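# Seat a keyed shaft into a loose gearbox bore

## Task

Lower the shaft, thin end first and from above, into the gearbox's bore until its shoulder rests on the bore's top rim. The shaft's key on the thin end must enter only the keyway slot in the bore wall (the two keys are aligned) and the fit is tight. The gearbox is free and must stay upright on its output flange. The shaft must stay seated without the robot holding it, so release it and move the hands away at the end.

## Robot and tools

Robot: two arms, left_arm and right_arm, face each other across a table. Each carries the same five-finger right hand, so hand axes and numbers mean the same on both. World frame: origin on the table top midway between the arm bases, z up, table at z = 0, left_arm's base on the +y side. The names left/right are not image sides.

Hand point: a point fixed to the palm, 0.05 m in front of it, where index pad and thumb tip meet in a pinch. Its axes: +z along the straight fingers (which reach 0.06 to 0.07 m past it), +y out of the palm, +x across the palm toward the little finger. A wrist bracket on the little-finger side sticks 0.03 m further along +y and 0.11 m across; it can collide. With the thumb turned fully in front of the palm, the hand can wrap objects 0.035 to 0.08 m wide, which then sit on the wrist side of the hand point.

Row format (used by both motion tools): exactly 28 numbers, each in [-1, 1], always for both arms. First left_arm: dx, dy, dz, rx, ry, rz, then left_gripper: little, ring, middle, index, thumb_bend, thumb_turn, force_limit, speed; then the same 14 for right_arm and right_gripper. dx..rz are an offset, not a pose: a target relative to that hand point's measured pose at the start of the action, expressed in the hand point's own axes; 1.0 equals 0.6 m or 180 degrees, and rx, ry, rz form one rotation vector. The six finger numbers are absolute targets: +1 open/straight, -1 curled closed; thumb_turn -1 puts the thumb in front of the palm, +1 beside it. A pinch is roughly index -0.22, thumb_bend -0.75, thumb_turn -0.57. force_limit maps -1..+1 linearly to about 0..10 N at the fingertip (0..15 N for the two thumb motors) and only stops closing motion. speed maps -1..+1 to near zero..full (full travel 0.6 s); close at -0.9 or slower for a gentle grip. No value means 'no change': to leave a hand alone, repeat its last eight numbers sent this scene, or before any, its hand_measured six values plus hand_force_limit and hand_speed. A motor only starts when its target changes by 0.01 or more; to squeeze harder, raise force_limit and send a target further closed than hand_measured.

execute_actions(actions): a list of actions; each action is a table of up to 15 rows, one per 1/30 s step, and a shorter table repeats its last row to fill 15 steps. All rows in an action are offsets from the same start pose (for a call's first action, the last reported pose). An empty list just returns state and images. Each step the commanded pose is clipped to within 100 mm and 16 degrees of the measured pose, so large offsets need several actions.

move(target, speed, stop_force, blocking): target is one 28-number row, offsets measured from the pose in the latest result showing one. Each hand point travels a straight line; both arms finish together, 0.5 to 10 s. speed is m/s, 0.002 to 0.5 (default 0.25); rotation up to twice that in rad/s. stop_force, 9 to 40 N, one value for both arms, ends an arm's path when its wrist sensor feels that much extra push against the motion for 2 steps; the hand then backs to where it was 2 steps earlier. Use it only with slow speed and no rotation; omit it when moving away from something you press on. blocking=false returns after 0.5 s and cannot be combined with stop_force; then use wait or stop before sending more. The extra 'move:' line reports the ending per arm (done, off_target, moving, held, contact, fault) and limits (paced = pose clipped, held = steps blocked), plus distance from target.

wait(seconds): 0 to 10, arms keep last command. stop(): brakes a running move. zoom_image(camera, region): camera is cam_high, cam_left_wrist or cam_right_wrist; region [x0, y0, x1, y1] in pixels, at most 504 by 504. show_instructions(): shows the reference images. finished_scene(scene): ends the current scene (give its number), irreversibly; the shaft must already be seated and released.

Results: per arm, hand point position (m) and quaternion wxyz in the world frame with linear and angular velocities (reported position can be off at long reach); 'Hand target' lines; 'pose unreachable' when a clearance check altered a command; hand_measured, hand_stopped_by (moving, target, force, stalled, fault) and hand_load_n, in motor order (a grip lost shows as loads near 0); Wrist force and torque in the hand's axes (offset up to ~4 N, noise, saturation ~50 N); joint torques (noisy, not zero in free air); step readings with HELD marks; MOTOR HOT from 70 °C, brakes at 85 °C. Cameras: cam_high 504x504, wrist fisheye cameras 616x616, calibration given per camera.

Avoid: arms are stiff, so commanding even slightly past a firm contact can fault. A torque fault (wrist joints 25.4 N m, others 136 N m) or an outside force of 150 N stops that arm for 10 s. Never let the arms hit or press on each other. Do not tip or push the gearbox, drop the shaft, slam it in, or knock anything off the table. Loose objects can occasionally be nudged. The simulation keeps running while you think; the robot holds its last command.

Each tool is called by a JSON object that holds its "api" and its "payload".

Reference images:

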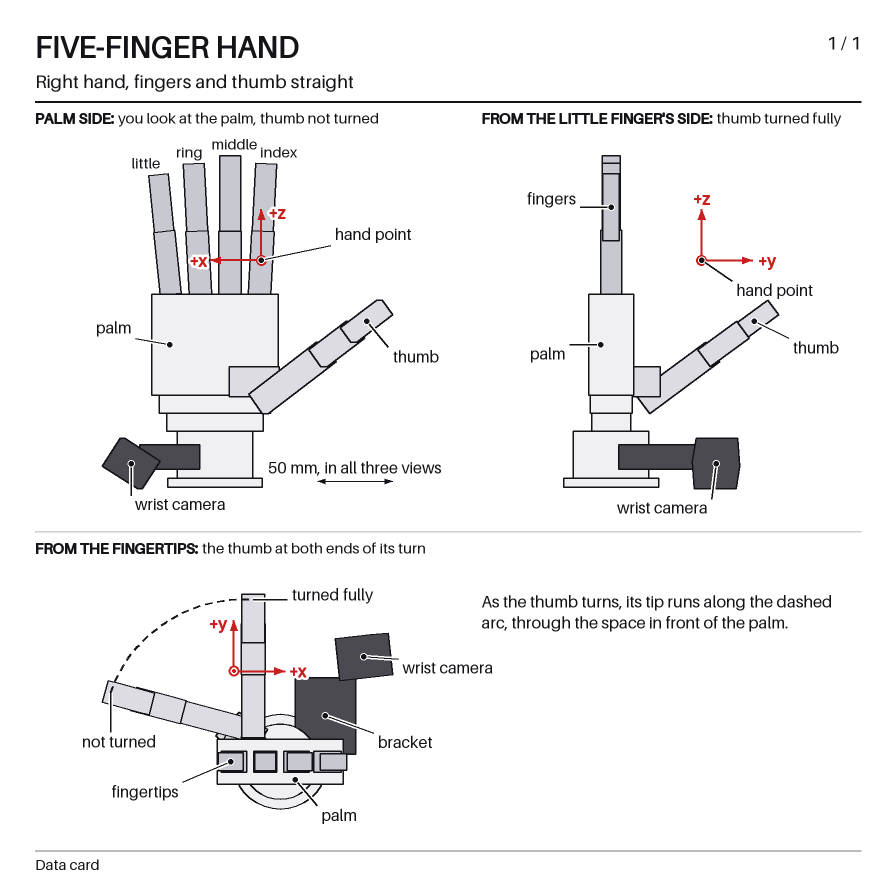

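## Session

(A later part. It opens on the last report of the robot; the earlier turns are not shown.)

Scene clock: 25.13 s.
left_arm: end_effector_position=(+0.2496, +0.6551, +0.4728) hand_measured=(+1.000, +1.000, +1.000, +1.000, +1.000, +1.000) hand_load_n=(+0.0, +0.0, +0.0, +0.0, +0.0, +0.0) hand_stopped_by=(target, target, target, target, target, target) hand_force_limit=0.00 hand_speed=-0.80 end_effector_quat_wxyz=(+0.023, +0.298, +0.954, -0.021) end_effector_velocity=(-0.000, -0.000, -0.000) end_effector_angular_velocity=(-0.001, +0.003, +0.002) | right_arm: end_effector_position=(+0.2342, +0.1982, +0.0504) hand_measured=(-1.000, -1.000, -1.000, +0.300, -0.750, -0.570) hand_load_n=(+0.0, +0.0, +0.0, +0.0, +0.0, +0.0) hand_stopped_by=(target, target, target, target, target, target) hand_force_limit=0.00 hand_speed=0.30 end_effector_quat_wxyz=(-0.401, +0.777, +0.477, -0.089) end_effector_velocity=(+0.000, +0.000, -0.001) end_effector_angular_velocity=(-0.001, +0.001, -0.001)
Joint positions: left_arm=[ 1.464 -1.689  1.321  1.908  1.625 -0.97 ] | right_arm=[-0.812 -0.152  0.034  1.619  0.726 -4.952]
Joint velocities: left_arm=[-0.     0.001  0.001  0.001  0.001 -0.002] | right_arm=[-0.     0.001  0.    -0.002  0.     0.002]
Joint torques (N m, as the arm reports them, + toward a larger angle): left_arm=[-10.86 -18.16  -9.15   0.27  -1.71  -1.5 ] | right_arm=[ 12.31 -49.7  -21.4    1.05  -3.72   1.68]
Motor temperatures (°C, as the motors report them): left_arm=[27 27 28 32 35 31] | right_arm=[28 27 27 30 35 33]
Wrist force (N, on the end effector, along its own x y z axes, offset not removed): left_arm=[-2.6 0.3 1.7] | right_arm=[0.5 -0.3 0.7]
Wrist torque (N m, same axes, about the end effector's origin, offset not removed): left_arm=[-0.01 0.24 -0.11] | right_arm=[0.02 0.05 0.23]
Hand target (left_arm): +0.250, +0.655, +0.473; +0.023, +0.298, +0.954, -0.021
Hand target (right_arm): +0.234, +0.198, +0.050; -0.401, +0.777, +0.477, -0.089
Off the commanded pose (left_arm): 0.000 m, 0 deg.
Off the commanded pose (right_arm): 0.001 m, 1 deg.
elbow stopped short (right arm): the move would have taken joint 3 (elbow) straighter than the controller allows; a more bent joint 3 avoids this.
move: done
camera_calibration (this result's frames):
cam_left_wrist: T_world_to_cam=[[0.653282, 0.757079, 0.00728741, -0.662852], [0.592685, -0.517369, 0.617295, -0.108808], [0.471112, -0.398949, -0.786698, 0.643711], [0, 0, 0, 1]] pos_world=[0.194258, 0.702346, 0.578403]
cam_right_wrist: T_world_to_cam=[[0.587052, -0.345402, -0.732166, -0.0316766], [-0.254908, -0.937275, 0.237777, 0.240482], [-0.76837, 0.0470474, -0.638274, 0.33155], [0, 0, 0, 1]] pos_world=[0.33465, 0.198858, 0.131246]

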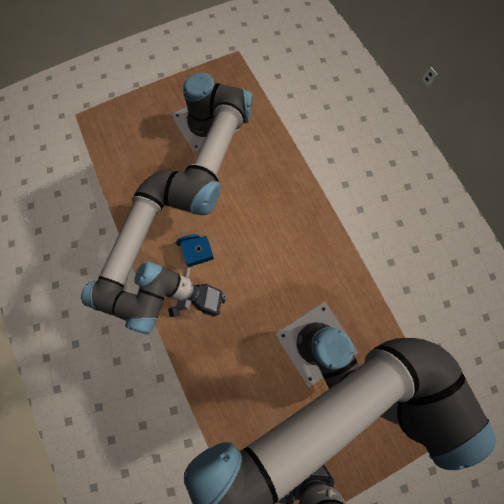

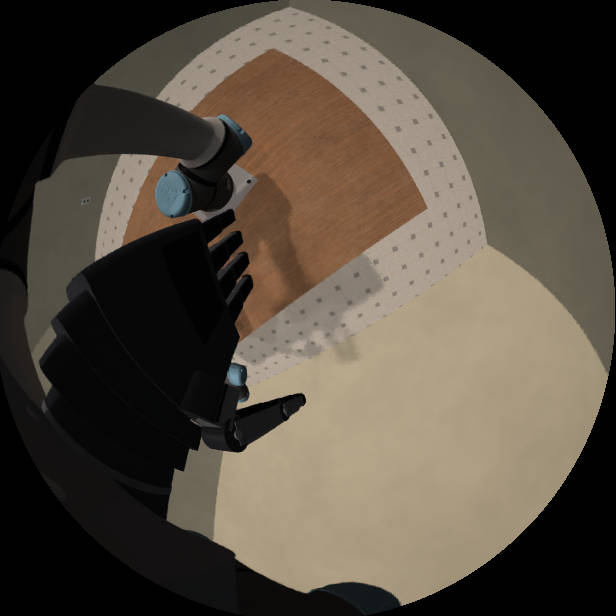

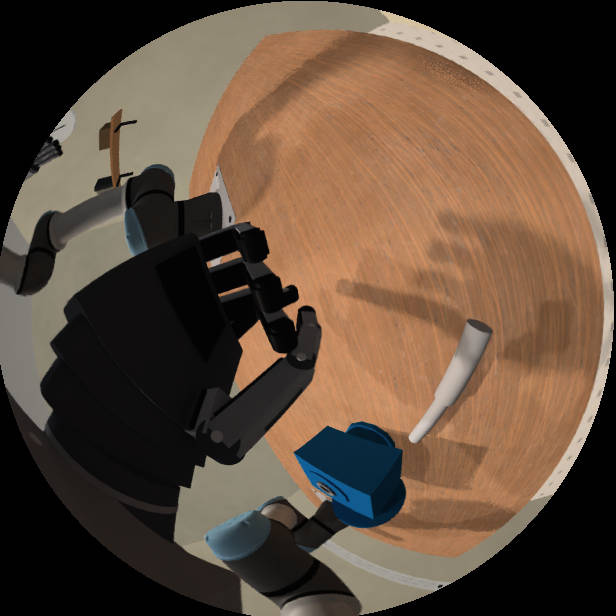

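{"api": "move", "payload": {"target": [-0.487,-0.585,0.288,0,0,0.807,1,1,1,1,-0.75,-1,0,0.3,-0.492,-0.298,-0.615,-0.049,0.176,0.27,-1,-1,-1,0.3,-0.75,-0.57,0,0.3]}}

Scene clock: 32.07 s.
left_arm: end_effector_position=(+0.2943, +0.1916, +0.3261) hand_measured=(+1.000, +1.000, +1.000, +1.000, -0.750, -1.000) hand_load_n=(+0.0, +0.0, +0.0, +0.0, +0.0, +0.0) hand_stopped_by=(target, target, target, target, target, target) hand_force_limit=0.00 hand_speed=0.30 end_effector_quat_wxyz=(+0.028, +1.000, +0.001, +0.015) end_effector_velocity=(+0.000, -0.001, -0.001) end_effector_angular_velocity=(+0.001, +0.001, -0.003) | right_arm: end_effector_position=(+0.1503, -0.2007, +0.3486) hand_measured=(-1.000, -1.000, -1.000, +0.300, -0.750, -0.570) hand_load_n=(+0.0, +0.0, +0.0, +0.0, +0.0, +0.0) hand_stopped_by=(target, target, target, target, target, target) hand_force_limit=0.00 hand_speed=0.30 end_effector_quat_wxyz=(-0.384, +0.924, +0.001, +0.000) end_effector_velocity=(-0.000, -0.001, +0.001) end_effector_angular_velocity=(+0.000, +0.000, -0.001)
Joint positions: left_arm=[ 0.554 -1.306  1.289  1.526  1.581  0.655] | right_arm=[-1.459 -1.675  1.673  1.391  0.8   -4.457]
Joint velocities: left_arm=[-0.     0.004 -0.003  0.     0.001  0.003] | right_arm=[-0.005 -0.002  0.001  0.004 -0.001 -0.004]
Joint torques (N m, as the arm reports them, + toward a larger angle): left_arm=[-10.44 -24.5  -28.7    4.03   1.88   2.21] | right_arm=[-14.71 -18.75  -9.5    3.74  -3.78  -1.54]
Motor temperatures (°C, as the motors report them): left_arm=[27 27 28 32 35 31] | right_arm=[28 27 27 30 35 33]
Wrist force (N, on the end effector, along its own x y z axes, offset not removed): left_arm=[-1.2 0.8 -1.8] | right_arm=[-1.6 -1.1 1.0]
Wrist torque (N m, same axes, about the end effector's origin, offset not removed): left_arm=[0.22 0.11 -0.23] | right_arm=[-0.10 0.36 0.15]
Hand target (left_arm): +0.294, +0.192, +0.326; +0.028, +1.000, +0.000, +0.015
Hand target (right_arm): +0.150, -0.201, +0.349; -0.384, +0.924, +0.001, +0.000
Off the commanded pose (left_arm): 0.001 m, 0 deg.
Off the commanded pose (right_arm): 0.000 m, 0 deg.
move: done
camera_calibration (this result's frames):
cam_left_wrist: T_world_to_cam=[[-0.107574, -0.990971, 0.0800203, 0.195027], [-0.831638, 0.133799, 0.538959, 0.035351], [-0.5448, -0.00856968, -0.838522, 0.563366], [0, 0, 0, 1]] pos_world=[0.357301, 0.193364, 0.437736]
cam_right_wrist: T_world_to_cam=[[-0.147514, -0.703297, -0.695422, 0.123883], [-0.838098, -0.284474, 0.465475, -0.086364], [-0.525197, 0.651496, -0.547468, 0.529288], [0, 0, 0, 1]] pos_world=[0.223874, -0.282271, 0.416119]

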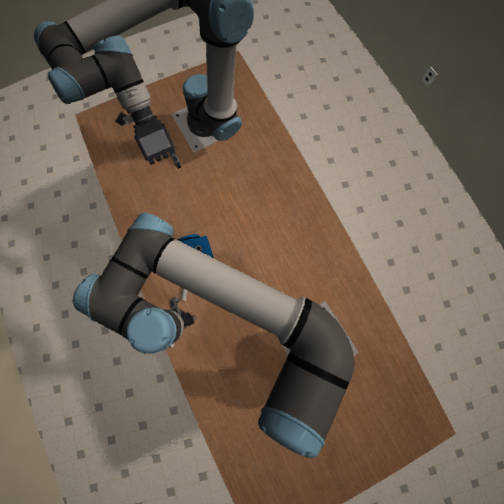

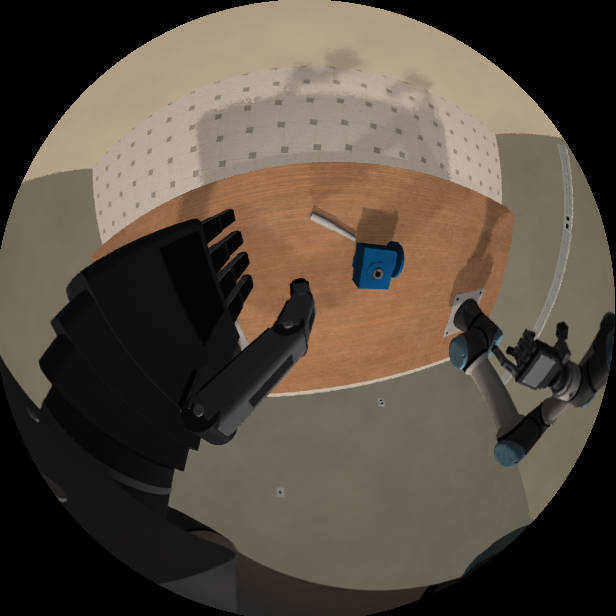

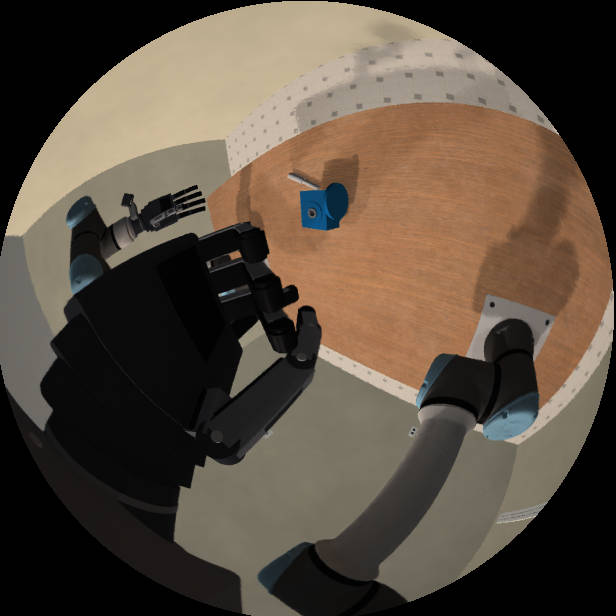

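{"api": "move", "payload": {"target": [-0.002,0.097,0.417,0.018,-0.0095,0,1,1,1,1,-0.75,-1,0,0.3,0,0,0,0,0,0,-1,-1,-1,0.3,-0.75,-0.57,0,0.3], "speed": 0.2}}

{"api": "move", "payload": {"target": [0,0,0.03,0,0,0,1,1,1,1,-0.75,-1,0,0.3,0,0,0,0,0,0,-1,-1,-1,0.3,-0.75,-0.57,0,0.3], "speed": 0.01, "stop_force": 9}}

Scene clock: 34.23 s.
left_arm: end_effector_position=(+0.3002, +0.1199, +0.0797) hand_measured=(+1.000, +1.000, +1.000, +1.000, -0.750, -1.000) hand_load_n=(+0.0, +0.0, +0.0, +0.0, +0.0, +0.0) hand_stopped_by=(target, target, target, target, target, target) hand_force_limit=0.00 hand_speed=0.30 end_effector_quat_wxyz=(-0.000, +1.000, +0.001, -0.000) end_effector_velocity=(-0.000, -0.001, -0.001) end_effector_angular_velocity=(-0.002, -0.000, -0.002) | right_arm: end_effector_position=(+0.1503, -0.2007, +0.3486) hand_measured=(-1.000, -1.000, -1.000, +0.300, -0.750, -0.570) hand_load_n=(+0.0, +0.0, +0.0, +0.0, +0.0, +0.0) hand_stopped_by=(target, target, target, target, target, target) hand_force_limit=0.00 hand_speed=0.30 end_effector_quat_wxyz=(-0.384, +0.924, +0.001, +0.000) end_effector_velocity=(+0.000, -0.000, -0.000) end_effector_angular_velocity=(-0.001, -0.001, +0.000)
Joint positions: left_arm=[ 0.466 -1.006  1.516  1.061  1.571  0.568] | right_arm=[-1.459 -1.675  1.673  1.391  0.8   -4.457]
Joint velocities: left_arm=[-0.001  0.002 -0.    -0.003  0.001  0.002] | right_arm=[ 0.     0.    -0.001 -0.     0.001 -0.   ]
Joint torques (N m, as the arm reports them, + toward a larger angle): left_arm=[-10.2  -33.46 -25.48   0.23  -1.84  -1.56] | right_arm=[ 12.93  -3.51 -30.41   0.96   1.35   1.77]
Motor temperatures (°C, as the motors report them): left_arm=[27 27 28 32 35 31] | right_arm=[28 27 27 30 35 33]
Wrist force (N, on the end effector, along its own x y z axes, offset not removed): left_arm=[-1.7 -0.5 0.1] | right_arm=[-2.8 -2.0 3.2]
Wrist torque (N m, same axes, about the end effector's origin, offset not removed): left_arm=[0.06 0.24 -0.17] | right_arm=[-0.63 0.46 -0.01]
Hand target (left_arm): +0.300, +0.120, +0.080; -0.000, +1.000, +0.001, -0.000
Hand target (right_arm): +0.150, -0.201, +0.349; -0.384, +0.924, +0.001, +0.000
Off the commanded pose (left_arm): 0.000 m, 0 deg.
Off the commanded pose (right_arm): 0.000 m, 0 deg.
move: done
camera_calibration (this result's frames):
cam_left_wrist: T_world_to_cam=[[-0.105934, -0.994001, 0.0272057, 0.148465], [-0.814985, 0.102466, 0.570351, 0.178974], [-0.569718, 0.0382473, -0.82095, 0.359826], [0, 0, 0, 1]] pos_world=[0.366587, 0.115473, 0.189282]
cam_right_wrist: T_world_to_cam=[[-0.147524, -0.703298, -0.695419, 0.12388], [-0.838093, -0.284472, 0.465485, -0.0863681], [-0.525202, 0.651496, -0.547463, 0.529285], [0, 0, 0, 1]] pos_world=[0.223872, -0.282272, 0.416115]

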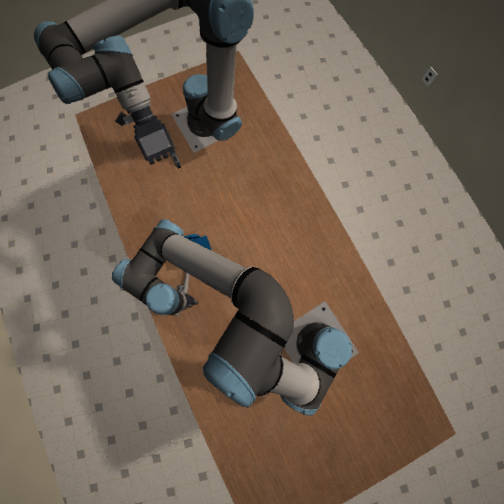

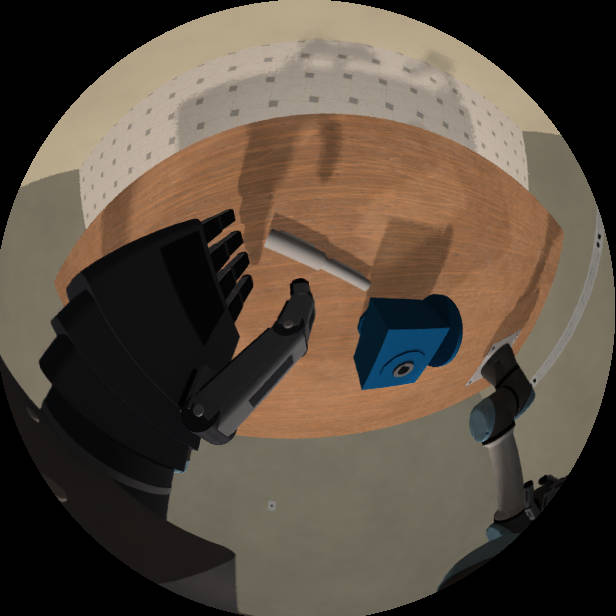

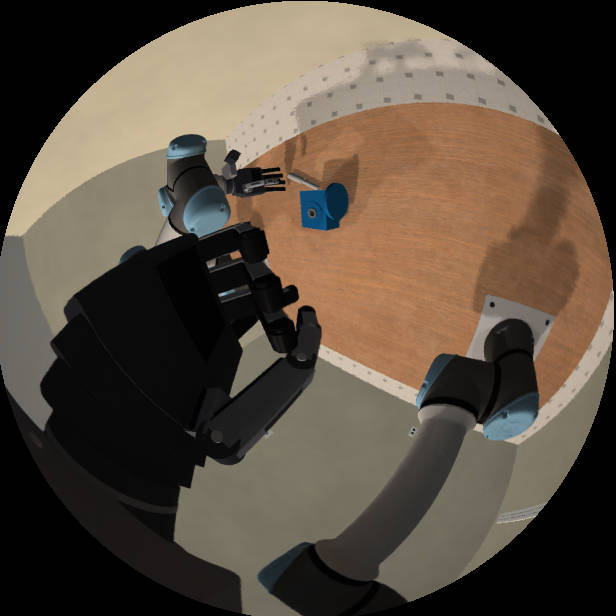

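Scene clock: 35.63 s.
left_arm: end_effector_position=(+0.3002, +0.1200, +0.0694) hand_measured=(+1.000, +1.000, +1.000, +1.000, -0.750, -1.000) hand_load_n=(+0.0, +0.0, -0.5, +0.0, +0.0, +0.0) hand_stopped_by=(target, target, target, target, target, target) hand_force_limit=0.00 hand_speed=0.30 end_effector_quat_wxyz=(-0.000, +1.000, +0.001, -0.000) end_effector_velocity=(-0.000, +0.000, +0.002) end_effector_angular_velocity=(+0.002, +0.001, +0.000) | right_arm: end_effector_position=(+0.1503, -0.2007, +0.3486) hand_measured=(-1.000, -1.000, -1.000, +0.300, -0.750, -0.570) hand_load_n=(+0.0, +0.0, +0.0, +0.0, +0.0, +0.0) hand_stopped_by=(target, target, target, target, target, target) hand_force_limit=0.00 hand_speed=0.30 end_effector_quat_wxyz=(-0.384, +0.924, +0.001, +0.000) end_effector_velocity=(-0.000, +0.000, +0.000) end_effector_angular_velocity=(+0.001, +0.001, +0.000)
Joint positions: left_arm=[ 0.466 -0.994  1.527  1.039  1.571  0.568] | right_arm=[-1.459 -1.675  1.673  1.391  0.8   -4.457]
Joint velocities: left_arm=[ 0.    -0.003 -0.002  0.007 -0.     0.   ] | right_arm=[ 0.     0.     0.     0.    -0.001  0.   ]
Joint torques (N m, as the arm reports them, + toward a larger angle): left_arm=[ -5.27 -32.54 -18.82   1.61  -1.9    0.21] | right_arm=[ 12.6   -3.99 -28.96   1.05   1.36   1.72]
Motor temperatures (°C, as the motors report them): left_arm=[27 27 28 32 35 31] | right_arm=[28 27 27 30 35 33]
Wrist force (N, on the end effector, along its own x y z axes, offset not removed): left_arm=[-2.8 2.2 -26.4] | right_arm=[-0.2 -1.6 2.2]
Wrist torque (N m, same axes, about the end effector's origin, offset not removed): left_arm=[1.88 0.94 -0.03] | right_arm=[-0.28 0.05 0.11]
Hand target (left_arm): +0.300, +0.120, +0.070; -0.000, +1.000, +0.001, -0.000
Hand target (right_arm): +0.150, -0.201, +0.349; -0.384, +0.924, +0.001, +0.000
Off the commanded pose (left_arm): 0.008 m, 0 deg.
Off the commanded pose (right_arm): 0.000 m, 0 deg.
move: contact (left_arm)
camera_calibration (this result's frames):
cam_left_wrist: T_world_to_cam=[[-0.105934, -0.994002, 0.0271767, 0.148787], [-0.814974, 0.102449, 0.57037, 0.184789], [-0.569733, 0.0382734, -0.820938, 0.351381], [0, 0, 0, 1]] pos_world=[0.366554, 0.115515, 0.17902]
cam_right_wrist: T_world_to_cam=[[-0.14752, -0.703298, -0.69542, 0.123881], [-0.838095, -0.284473, 0.465481, -0.0863664], [-0.5252, 0.651496, -0.547465, 0.529286], [0, 0, 0, 1]] pos_world=[0.223873, -0.282272, 0.416117]

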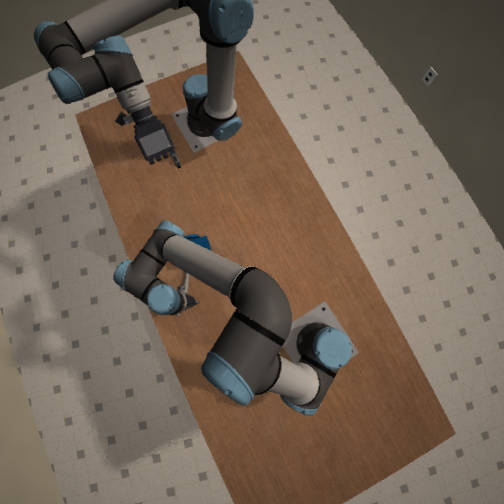

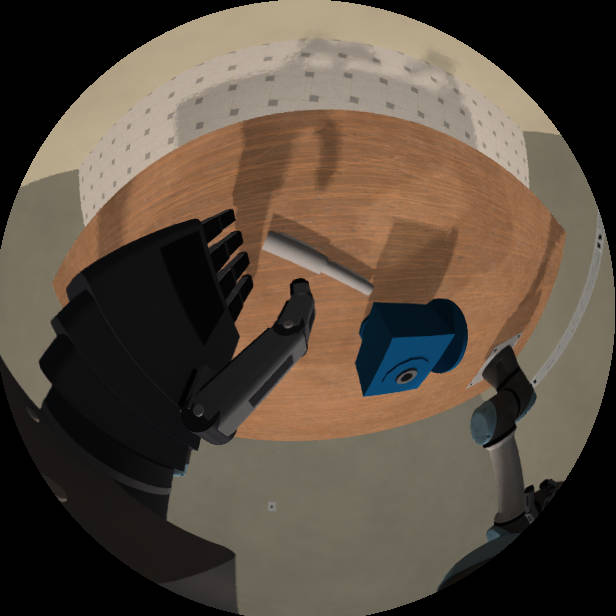

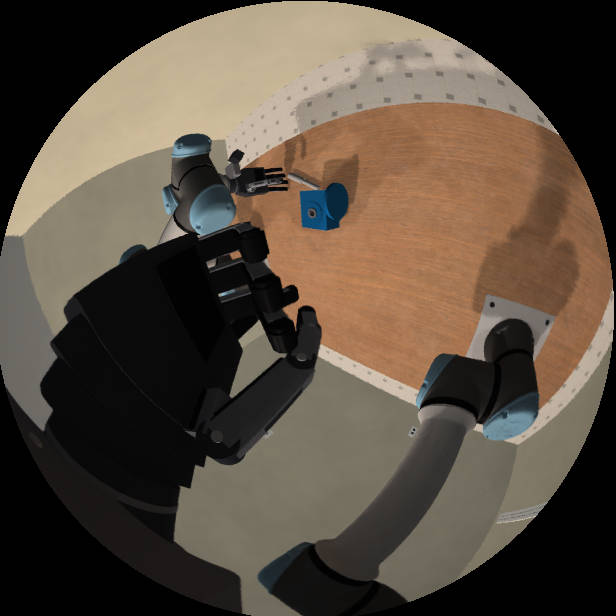

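{"api": "move", "payload": {"target": [0.029,0.013,-0.005,0,0,-0.167,1,1,1,1,-0.75,-1,0,0.3,0,0,0,0,0,0,-1,-1,-1,0.3,-0.75,-0.57,0,0.3], "speed": 0.1}}

{"api": "move", "payload": {"target": [0,0.125,0,0,0,0,1,1,1,1,-0.75,-1,0,0.3,0,0,0,0,0,0,-1,-1,-1,0.3,-0.75,-0.57,0,0.3], "speed": 0.025}}

Scene clock: 38.97 s.
left_arm: end_effector_position=(+0.3176, +0.1122, +0.0724) hand_measured=(+1.000, +1.000, +1.000, +1.000, -0.750, -1.000) hand_load_n=(+0.0, +0.0, +0.0, +0.0, +0.0, +0.0) hand_stopped_by=(target, target, target, target, target, target) hand_force_limit=0.00 hand_speed=0.30 end_effector_quat_wxyz=(-0.000, +0.966, +0.260, -0.000) end_effector_velocity=(-0.000, +0.001, -0.001) end_effector_angular_velocity=(+0.003, +0.001, +0.008) | right_arm: end_effector_position=(+0.1503, -0.2007, +0.3486) hand_measured=(-1.000, -1.000, -1.000, +0.300, -0.750, -0.570) hand_load_n=(+0.0, +0.0, +0.0, +0.0, +0.0, +0.0) hand_stopped_by=(target, target, target, target, target, target) hand_force_limit=0.00 hand_speed=0.30 end_effector_quat_wxyz=(-0.384, +0.924, +0.001, +0.000) end_effector_velocity=(-0.000, +0.000, +0.000) end_effector_angular_velocity=(+0.001, +0.001, -0.000)
Joint positions: left_arm=[ 0.435 -1.023  1.567  1.028  1.571  0.012] | right_arm=[-1.459 -1.675  1.673  1.391  0.8   -4.457]
Joint velocities: left_arm=[-0.     0.001  0.002  0.001 -0.001 -0.009] | right_arm=[-0.     0.     0.     0.    -0.001  0.   ]
Joint torques (N m, as the arm reports them, + toward a larger angle): left_arm=[-10.97 -45.07  -7.21   0.3   -2.03  -1.15] | right_arm=[ 12.85  -3.95 -28.36   1.07   1.44   1.65]
Motor temperatures (°C, as the motors report them): left_arm=[27 27 28 32 35 31] | right_arm=[28 27 27 30 35 33]
Wrist force (N, on the end effector, along its own x y z axes, offset not removed): left_arm=[-5.5 1.3 -0.8] | right_arm=[0.8 -0.2 -0.7]
Wrist torque (N m, same axes, about the end effector's origin, offset not removed): left_arm=[0.38 0.76 -0.31] | right_arm=[-0.15 0.09 0.21]
Hand target (left_arm): +0.318, +0.112, +0.072; -0.000, +0.966, +0.260, -0.000
Hand target (right_arm): +0.150, -0.201, +0.349; -0.384, +0.924, +0.001, +0.000
Off the commanded pose (left_arm): 0.000 m, 0 deg.
Off the commanded pose (right_arm): 0.000 m, 0 deg.
move: done
camera_calibration (this result's frames):
cam_left_wrist: T_world_to_cam=[[0.405782, -0.913567, 0.0271271, -0.0287016], [-0.756956, -0.31929, 0.570151, 0.226952], [-0.51221, -0.251891, -0.821092, 0.378338], [0, 0, 0, 1]] pos_world=[0.377228, 0.141543, 0.182032]
cam_right_wrist: T_world_to_cam=[[-0.14752, -0.703298, -0.69542, 0.123881], [-0.838095, -0.284473, 0.465481, -0.0863664], [-0.5252, 0.651496, -0.547465, 0.529286], [0, 0, 0, 1]] pos_world=[0.223873, -0.282272, 0.416117]

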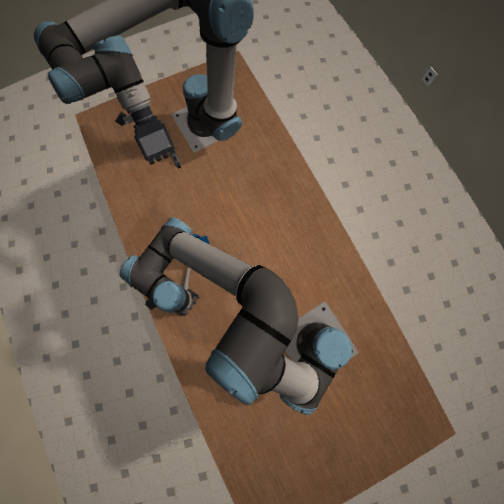

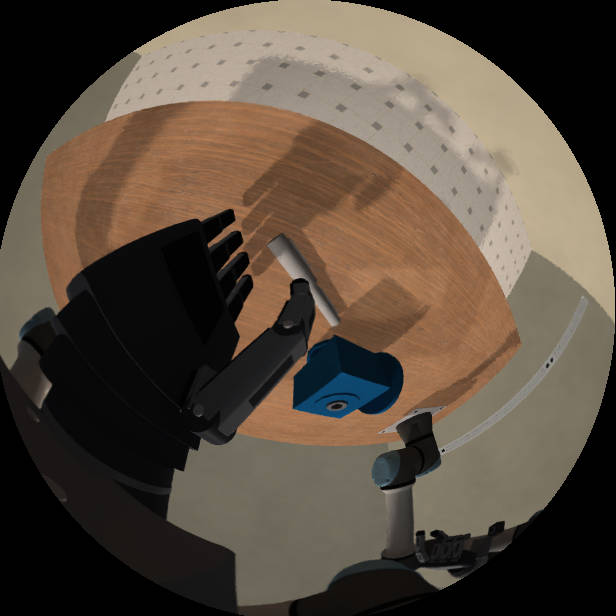

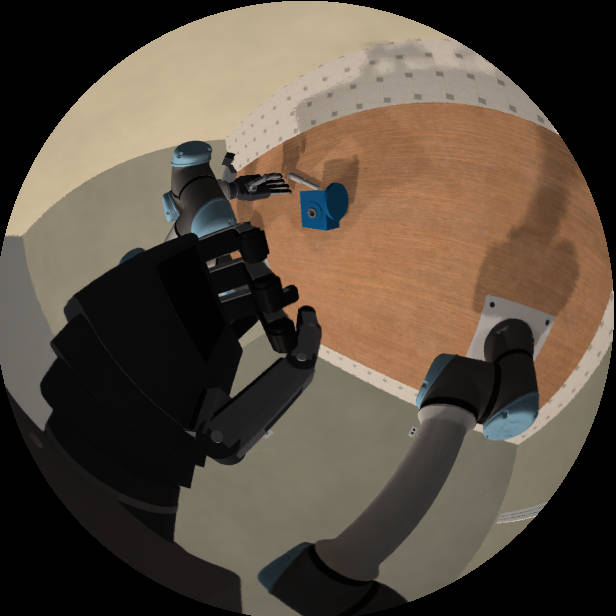

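Scene clock: 42.27 s.
left_arm: end_effector_position=(+0.3551, +0.0474, +0.0723) hand_measured=(+1.000, +1.000, +1.000, +1.000, -0.750, -1.000) hand_load_n=(+0.0, +0.0, +0.0, +0.0, +0.0, +0.0) hand_stopped_by=(target, target, target, target, target, target) hand_force_limit=0.00 hand_speed=0.30 end_effector_quat_wxyz=(-0.000, +0.966, +0.260, -0.000) end_effector_velocity=(+0.001, -0.002, +0.000) end_effector_angular_velocity=(-0.000, +0.001, -0.000) | right_arm: end_effector_position=(+0.1503, -0.2007, +0.3486) hand_measured=(-1.000, -1.000, -1.000, +0.300, -0.750, -0.570) hand_load_n=(+0.0, +0.0, +0.0, +0.0, +0.0, +0.0) hand_stopped_by=(target, target, target, target, target, target) hand_force_limit=0.00 hand_speed=0.30 end_effector_quat_wxyz=(-0.384, +0.924, +0.001, +0.000) end_effector_velocity=(+0.000, -0.000, -0.000) end_effector_angular_velocity=(-0.001, -0.001, -0.000)
Joint positions: left_arm=[ 0.433 -0.866  1.297  1.141  1.571  0.01 ] | right_arm=[-1.459 -1.675  1.673  1.391  0.8   -4.457]
Joint velocities: left_arm=[ 0.     0.004 -0.008  0.004  0.001  0.   ] | right_arm=[-0.    -0.     0.    -0.001  0.001 -0.   ]
Joint torques (N m, as the arm reports them, + toward a larger angle): left_arm=[ -9.97 -39.02 -26.12   4.09   1.95  -1.36] | right_arm=[ 13.08  -3.64 -28.44   1.1    1.35   1.67]
Motor temperatures (°C, as the motors report them): left_arm=[27 27 28 32 35 31] | right_arm=[28 27 27 30 35 33]
Wrist force (N, on the end effector, along its own x y z axes, offset not removed): left_arm=[-3.8 -0.8 3.9] | right_arm=[-2.5 -2.9 -0.9]
Wrist torque (N m, same axes, about the end effector's origin, offset not removed): left_arm=[-0.13 0.32 -0.23] | right_arm=[-0.50 0.46 -0.03]
Hand target (left_arm): +0.355, +0.047, +0.072; -0.000, +0.966, +0.260, -0.000
Hand target (right_arm): +0.150, -0.201, +0.349; -0.384, +0.924, +0.001, +0.000
Off the commanded pose (left_arm): 0.000 m, 0 deg.
Off the commanded pose (right_arm): 0.000 m, 0 deg.
move: done
camera_calibration (this result's frames):
cam_left_wrist: T_world_to_cam=[[0.405795, -0.913561, 0.0271505, -0.103177], [-0.756967, -0.319294, 0.570134, 0.23473], [-0.512183, -0.251909, -0.821103, 0.381084], [0, 0, 0, 1]] pos_world=[0.414736, 0.0766883, 0.181884]
cam_right_wrist: T_world_to_cam=[[-0.14752, -0.703298, -0.69542, 0.123881], [-0.838095, -0.284473, 0.465481, -0.0863665], [-0.5252, 0.651496, -0.547465, 0.529286], [0, 0, 0, 1]] pos_world=[0.223873, -0.282272, 0.416117]

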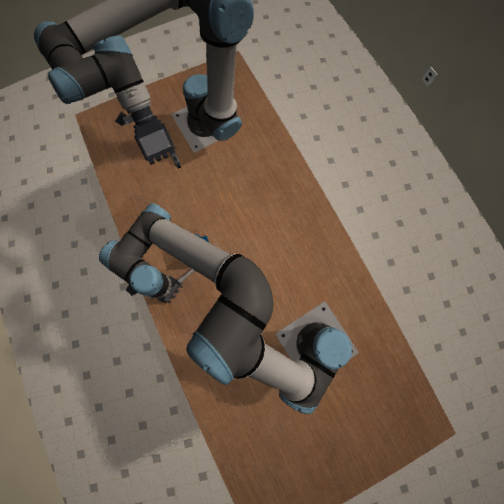

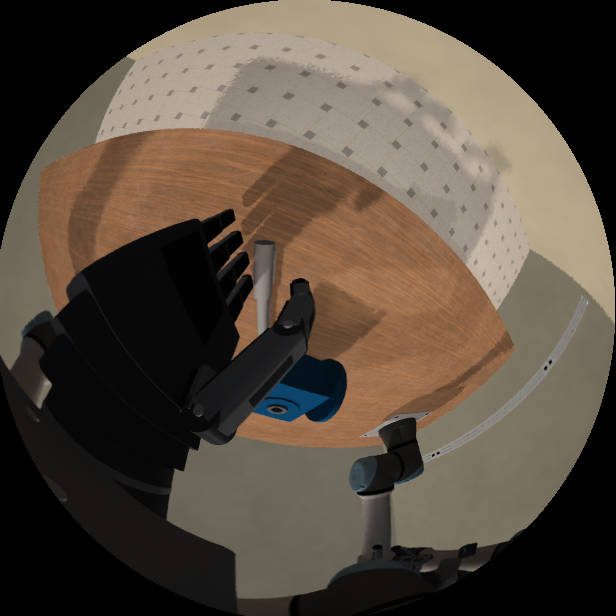

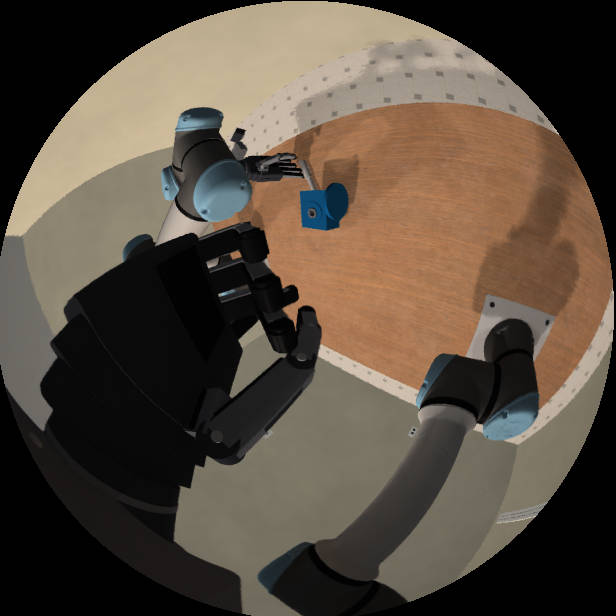

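{"api": "move", "payload": {"target": [0.253,-0.623,-0.55,0,0,0,1,1,1,1,-0.75,-1,0,0.3,0.2,0,0,0,0,0,-1,-1,-1,0.3,-0.75,-0.57,0,0.3], "speed": 0.35}}

{"api": "move", "payload": {"target": [0,0,0,0,0,0,1,1,1,1,-0.75,-1,0,0.3,0.143,-0.022,0.657,0,-0.0707,-0.0707,-1,-1,-1,0.3,-0.75,-0.57,0,0.3]}}

{"api": "zoom_image", "payload": {"camera": "cam_right_wrist", "region": [230, 220, 450, 440]}}

Scene clock: 44.60 s.
left_arm: end_effector_position=(+0.2996, +0.4461, +0.4030) hand_measured=(+1.000, +1.000, +1.000, +1.000, -0.750, -1.000) hand_load_n=(+0.0, +0.0, +0.0, +0.0, +0.0, +0.0) hand_stopped_by=(target, target, target, target, target, target) hand_force_limit=0.00 hand_speed=0.30 end_effector_quat_wxyz=(-0.001, +0.966, +0.260, +0.001) end_effector_velocity=(-0.000, +0.001, +0.000) end_effector_angular_velocity=(-0.001, +0.003, -0.001) | right_arm: end_effector_position=(+0.2703, -0.2004, +0.3489) hand_measured=(-1.000, -1.000, -1.000, +0.300, -0.750, -0.570) hand_load_n=(+0.0, +0.0, +0.0, +0.0, +0.0, +0.0) hand_stopped_by=(target, target, target, target, target, target) hand_force_limit=0.00 hand_speed=0.30 end_effector_quat_wxyz=(-0.384, +0.923, +0.001, +0.000) end_effector_velocity=(-0.000, -0.000, -0.000) end_effector_angular_velocity=(-0.001, +0.000, +0.001)
Joint positions: left_arm=[ 1.08  -1.534  1.365  1.74   1.569  0.657] | right_arm=[-1.518 -1.411  1.416  1.443  0.791 -4.539]
Joint velocities: left_arm=[ 0.004  0.002 -0.002  0.003  0.002  0.005] | right_arm=[ 0.001  0.     0.     0.     0.001 -0.   ]
Joint torques (N m, as the arm reports them, + toward a larger angle): left_arm=[ 10.83 -14.16 -28.11   4.28   1.87   2.01] | right_arm=[-15.04 -14.48 -30.81   3.83  -1.21  -1.55]
Motor temperatures (°C, as the motors report them): left_arm=[27 27 28 32 35 31] | right_arm=[28 27 27 30 35 33]
Wrist force (N, on the end effector, along its own x y z axes, offset not removed): left_arm=[-5.2 -1.9 1.9] | right_arm=[2.2 -1.2 1.7]
Wrist torque (N m, same axes, about the end effector's origin, offset not removed): left_arm=[-0.26 0.66 -0.56] | right_arm=[-0.18 -0.38 0.17]
Hand target (left_arm): +0.300, +0.446, +0.403; -0.001, +0.966, +0.260, +0.001
Hand target (right_arm): +0.270, -0.200, +0.349; -0.384, +0.924, +0.001, +0.000
Off the commanded pose (left_arm): 0.001 m, 0 deg.
Off the commanded pose (right_arm): 0.000 m, 0 deg.
move: done
camera_calibration (this result's frames):
cam_left_wrist: T_world_to_cam=[[0.405804, -0.913573, 0.0265783, 0.274898], [-0.757577, -0.31996, 0.568949, 0.132494], [-0.511273, -0.251017, -0.821943, 0.724368], [0, 0, 0, 1]] pos_world=[0.359169, 0.475361, 0.512701]
cam_right_wrist: T_world_to_cam=[[-0.147526, -0.703186, -0.695532, 0.142086], [-0.83811, -0.284524, 0.465422, 0.0141375], [-0.525175, 0.651594, -0.547373, 0.592292], [0, 0, 0, 1]] pos_world=[0.343867, -0.281999, 0.41645]

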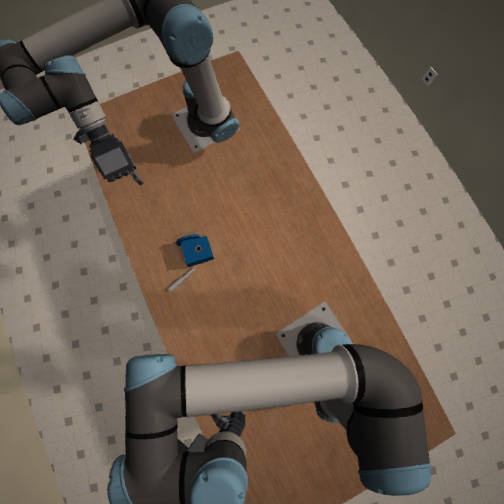

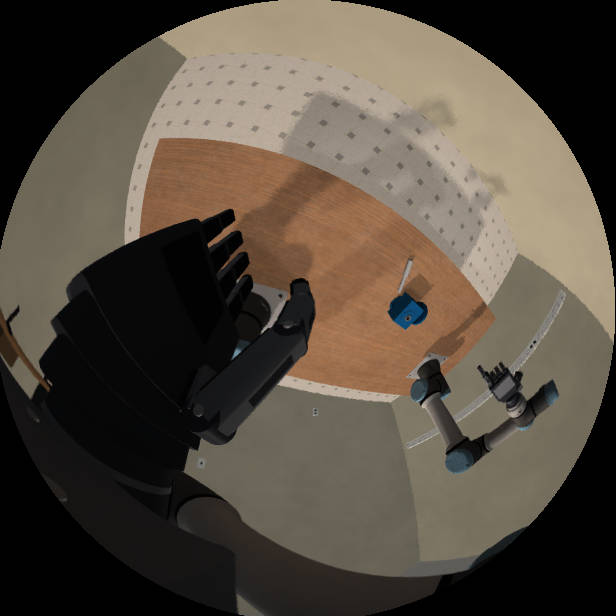

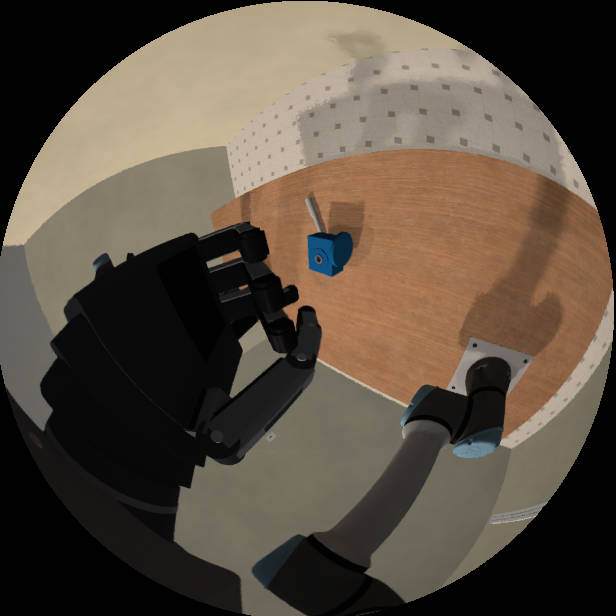

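Scene clock: 46.80 s.
left_arm: end_effector_position=(+0.2996, +0.4461, +0.4030) hand_measured=(+1.000, +1.000, +1.000, +1.000, -0.750, -1.000) hand_load_n=(+0.0, +0.0, +0.0, +0.0, +0.0, +0.0) hand_stopped_by=(target, target, target, target, target, target) hand_force_limit=0.00 hand_speed=0.30 end_effector_quat_wxyz=(-0.001, +0.966, +0.260, +0.001) end_effector_velocity=(-0.000, +0.000, -0.000) end_effector_angular_velocity=(+0.001, +0.001, -0.001) | right_arm: end_effector_position=(+0.3561, +0.0880, +0.0801) hand_measured=(-1.000, -1.000, -1.000, +0.300, -0.750, -0.570) hand_load_n=(+0.0, +0.0, +0.0, +0.0, +0.0, +0.0) hand_stopped_by=(target, target, target, target, target, target) hand_force_limit=0.00 hand_speed=0.30 end_effector_quat_wxyz=(-0.378, +0.912, +0.145, -0.059) end_effector_velocity=(+0.001, +0.001, -0.000) end_effector_angular_velocity=(-0.003, +0.001, +0.002)
Joint positions: left_arm=[ 1.08  -1.534  1.365  1.74   1.569  0.657] | right_arm=[-1.042 -0.538  0.674  1.158  0.825 -4.319]
Joint velocities: left_arm=[-0.    -0.     0.001  0.001 -0.     0.   ] | right_arm=[ 0.001  0.011 -0.019  0.013  0.002 -0.003]
Joint torques (N m, as the arm reports them, + toward a larger angle): left_arm=[-10.39 -26.29  -9.58   0.35  -1.99  -1.51] | right_arm=[ 12.23 -43.84 -29.76   3.6    1.46  -1.57]
Motor temperatures (°C, as the motors report them): left_arm=[27 27 28 32 35 31] | right_arm=[28 27 27 30 35 33]
Wrist force (N, on the end effector, along its own x y z axes, offset not removed): left_arm=[-1.9 4.8 2.2] | right_arm=[-0.6 -0.3 2.6]
Wrist torque (N m, same axes, about the end effector's origin, offset not removed): left_arm=[0.72 0.36 -0.12] | right_arm=[-0.28 0.20 0.15]
Hand target (left_arm): +0.300, +0.446, +0.403; -0.001, +0.966, +0.260, +0.001
Hand target (right_arm): +0.356, +0.088, +0.080; -0.378, +0.912, +0.145, -0.060
Off the commanded pose (left_arm): 0.000 m, 0 deg.
Off the commanded pose (right_arm): 0.000 m, 0 deg.
move: done
camera_calibration (this result's frames):
cam_left_wrist: T_world_to_cam=[[0.405804, -0.913573, 0.026578, 0.274898], [-0.757577, -0.31996, 0.568949, 0.132494], [-0.511273, -0.251017, -0.821943, 0.724368], [0, 0, 0, 1]] pos_world=[0.359169, 0.475361, 0.512701]
cam_right_wrist: T_world_to_cam=[[0.0774164, -0.714983, -0.694842, 0.0914653], [-0.709667, -0.529029, 0.465296, 0.269036], [-0.700271, 0.457085, -0.548356, 0.381806], [0, 0, 0, 1]] pos_world=[0.451213, 0.033206, 0.147738]

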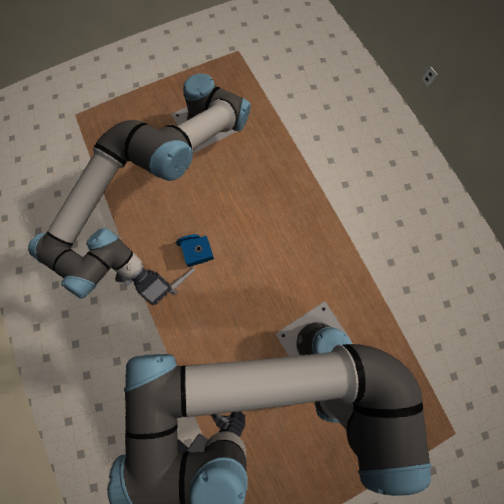

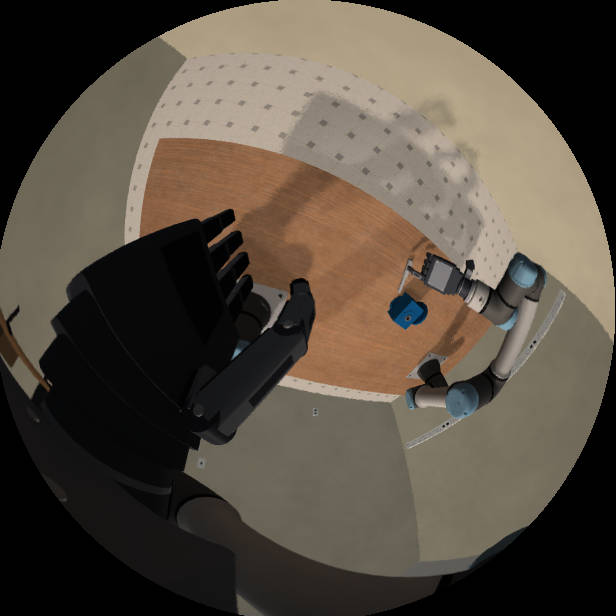

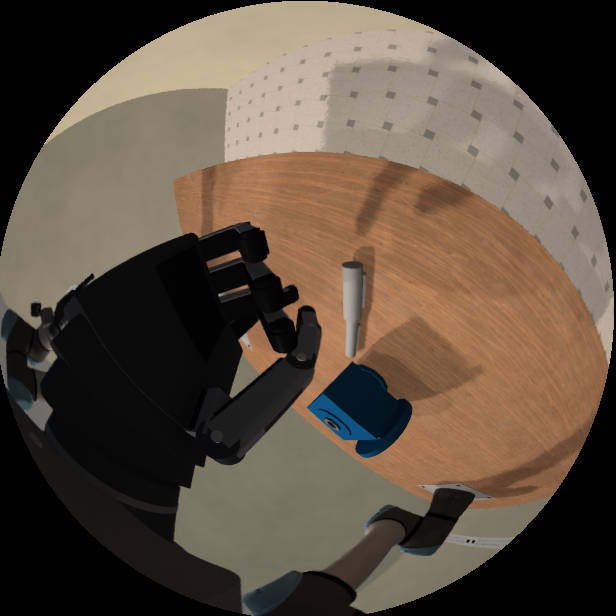

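Region (230, 220, 450, 440) of cam_right_wrist's 616x616 image, scaled by 2.291, with more detail than that image has.

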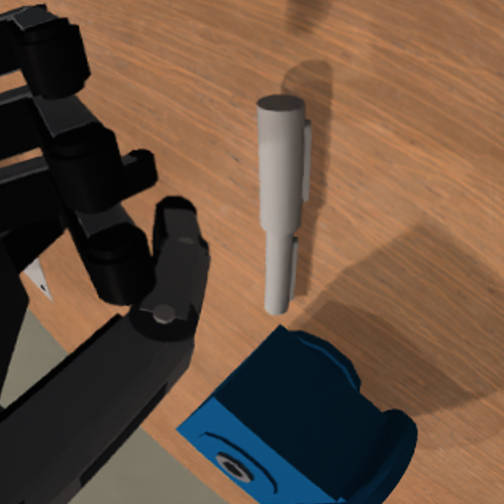

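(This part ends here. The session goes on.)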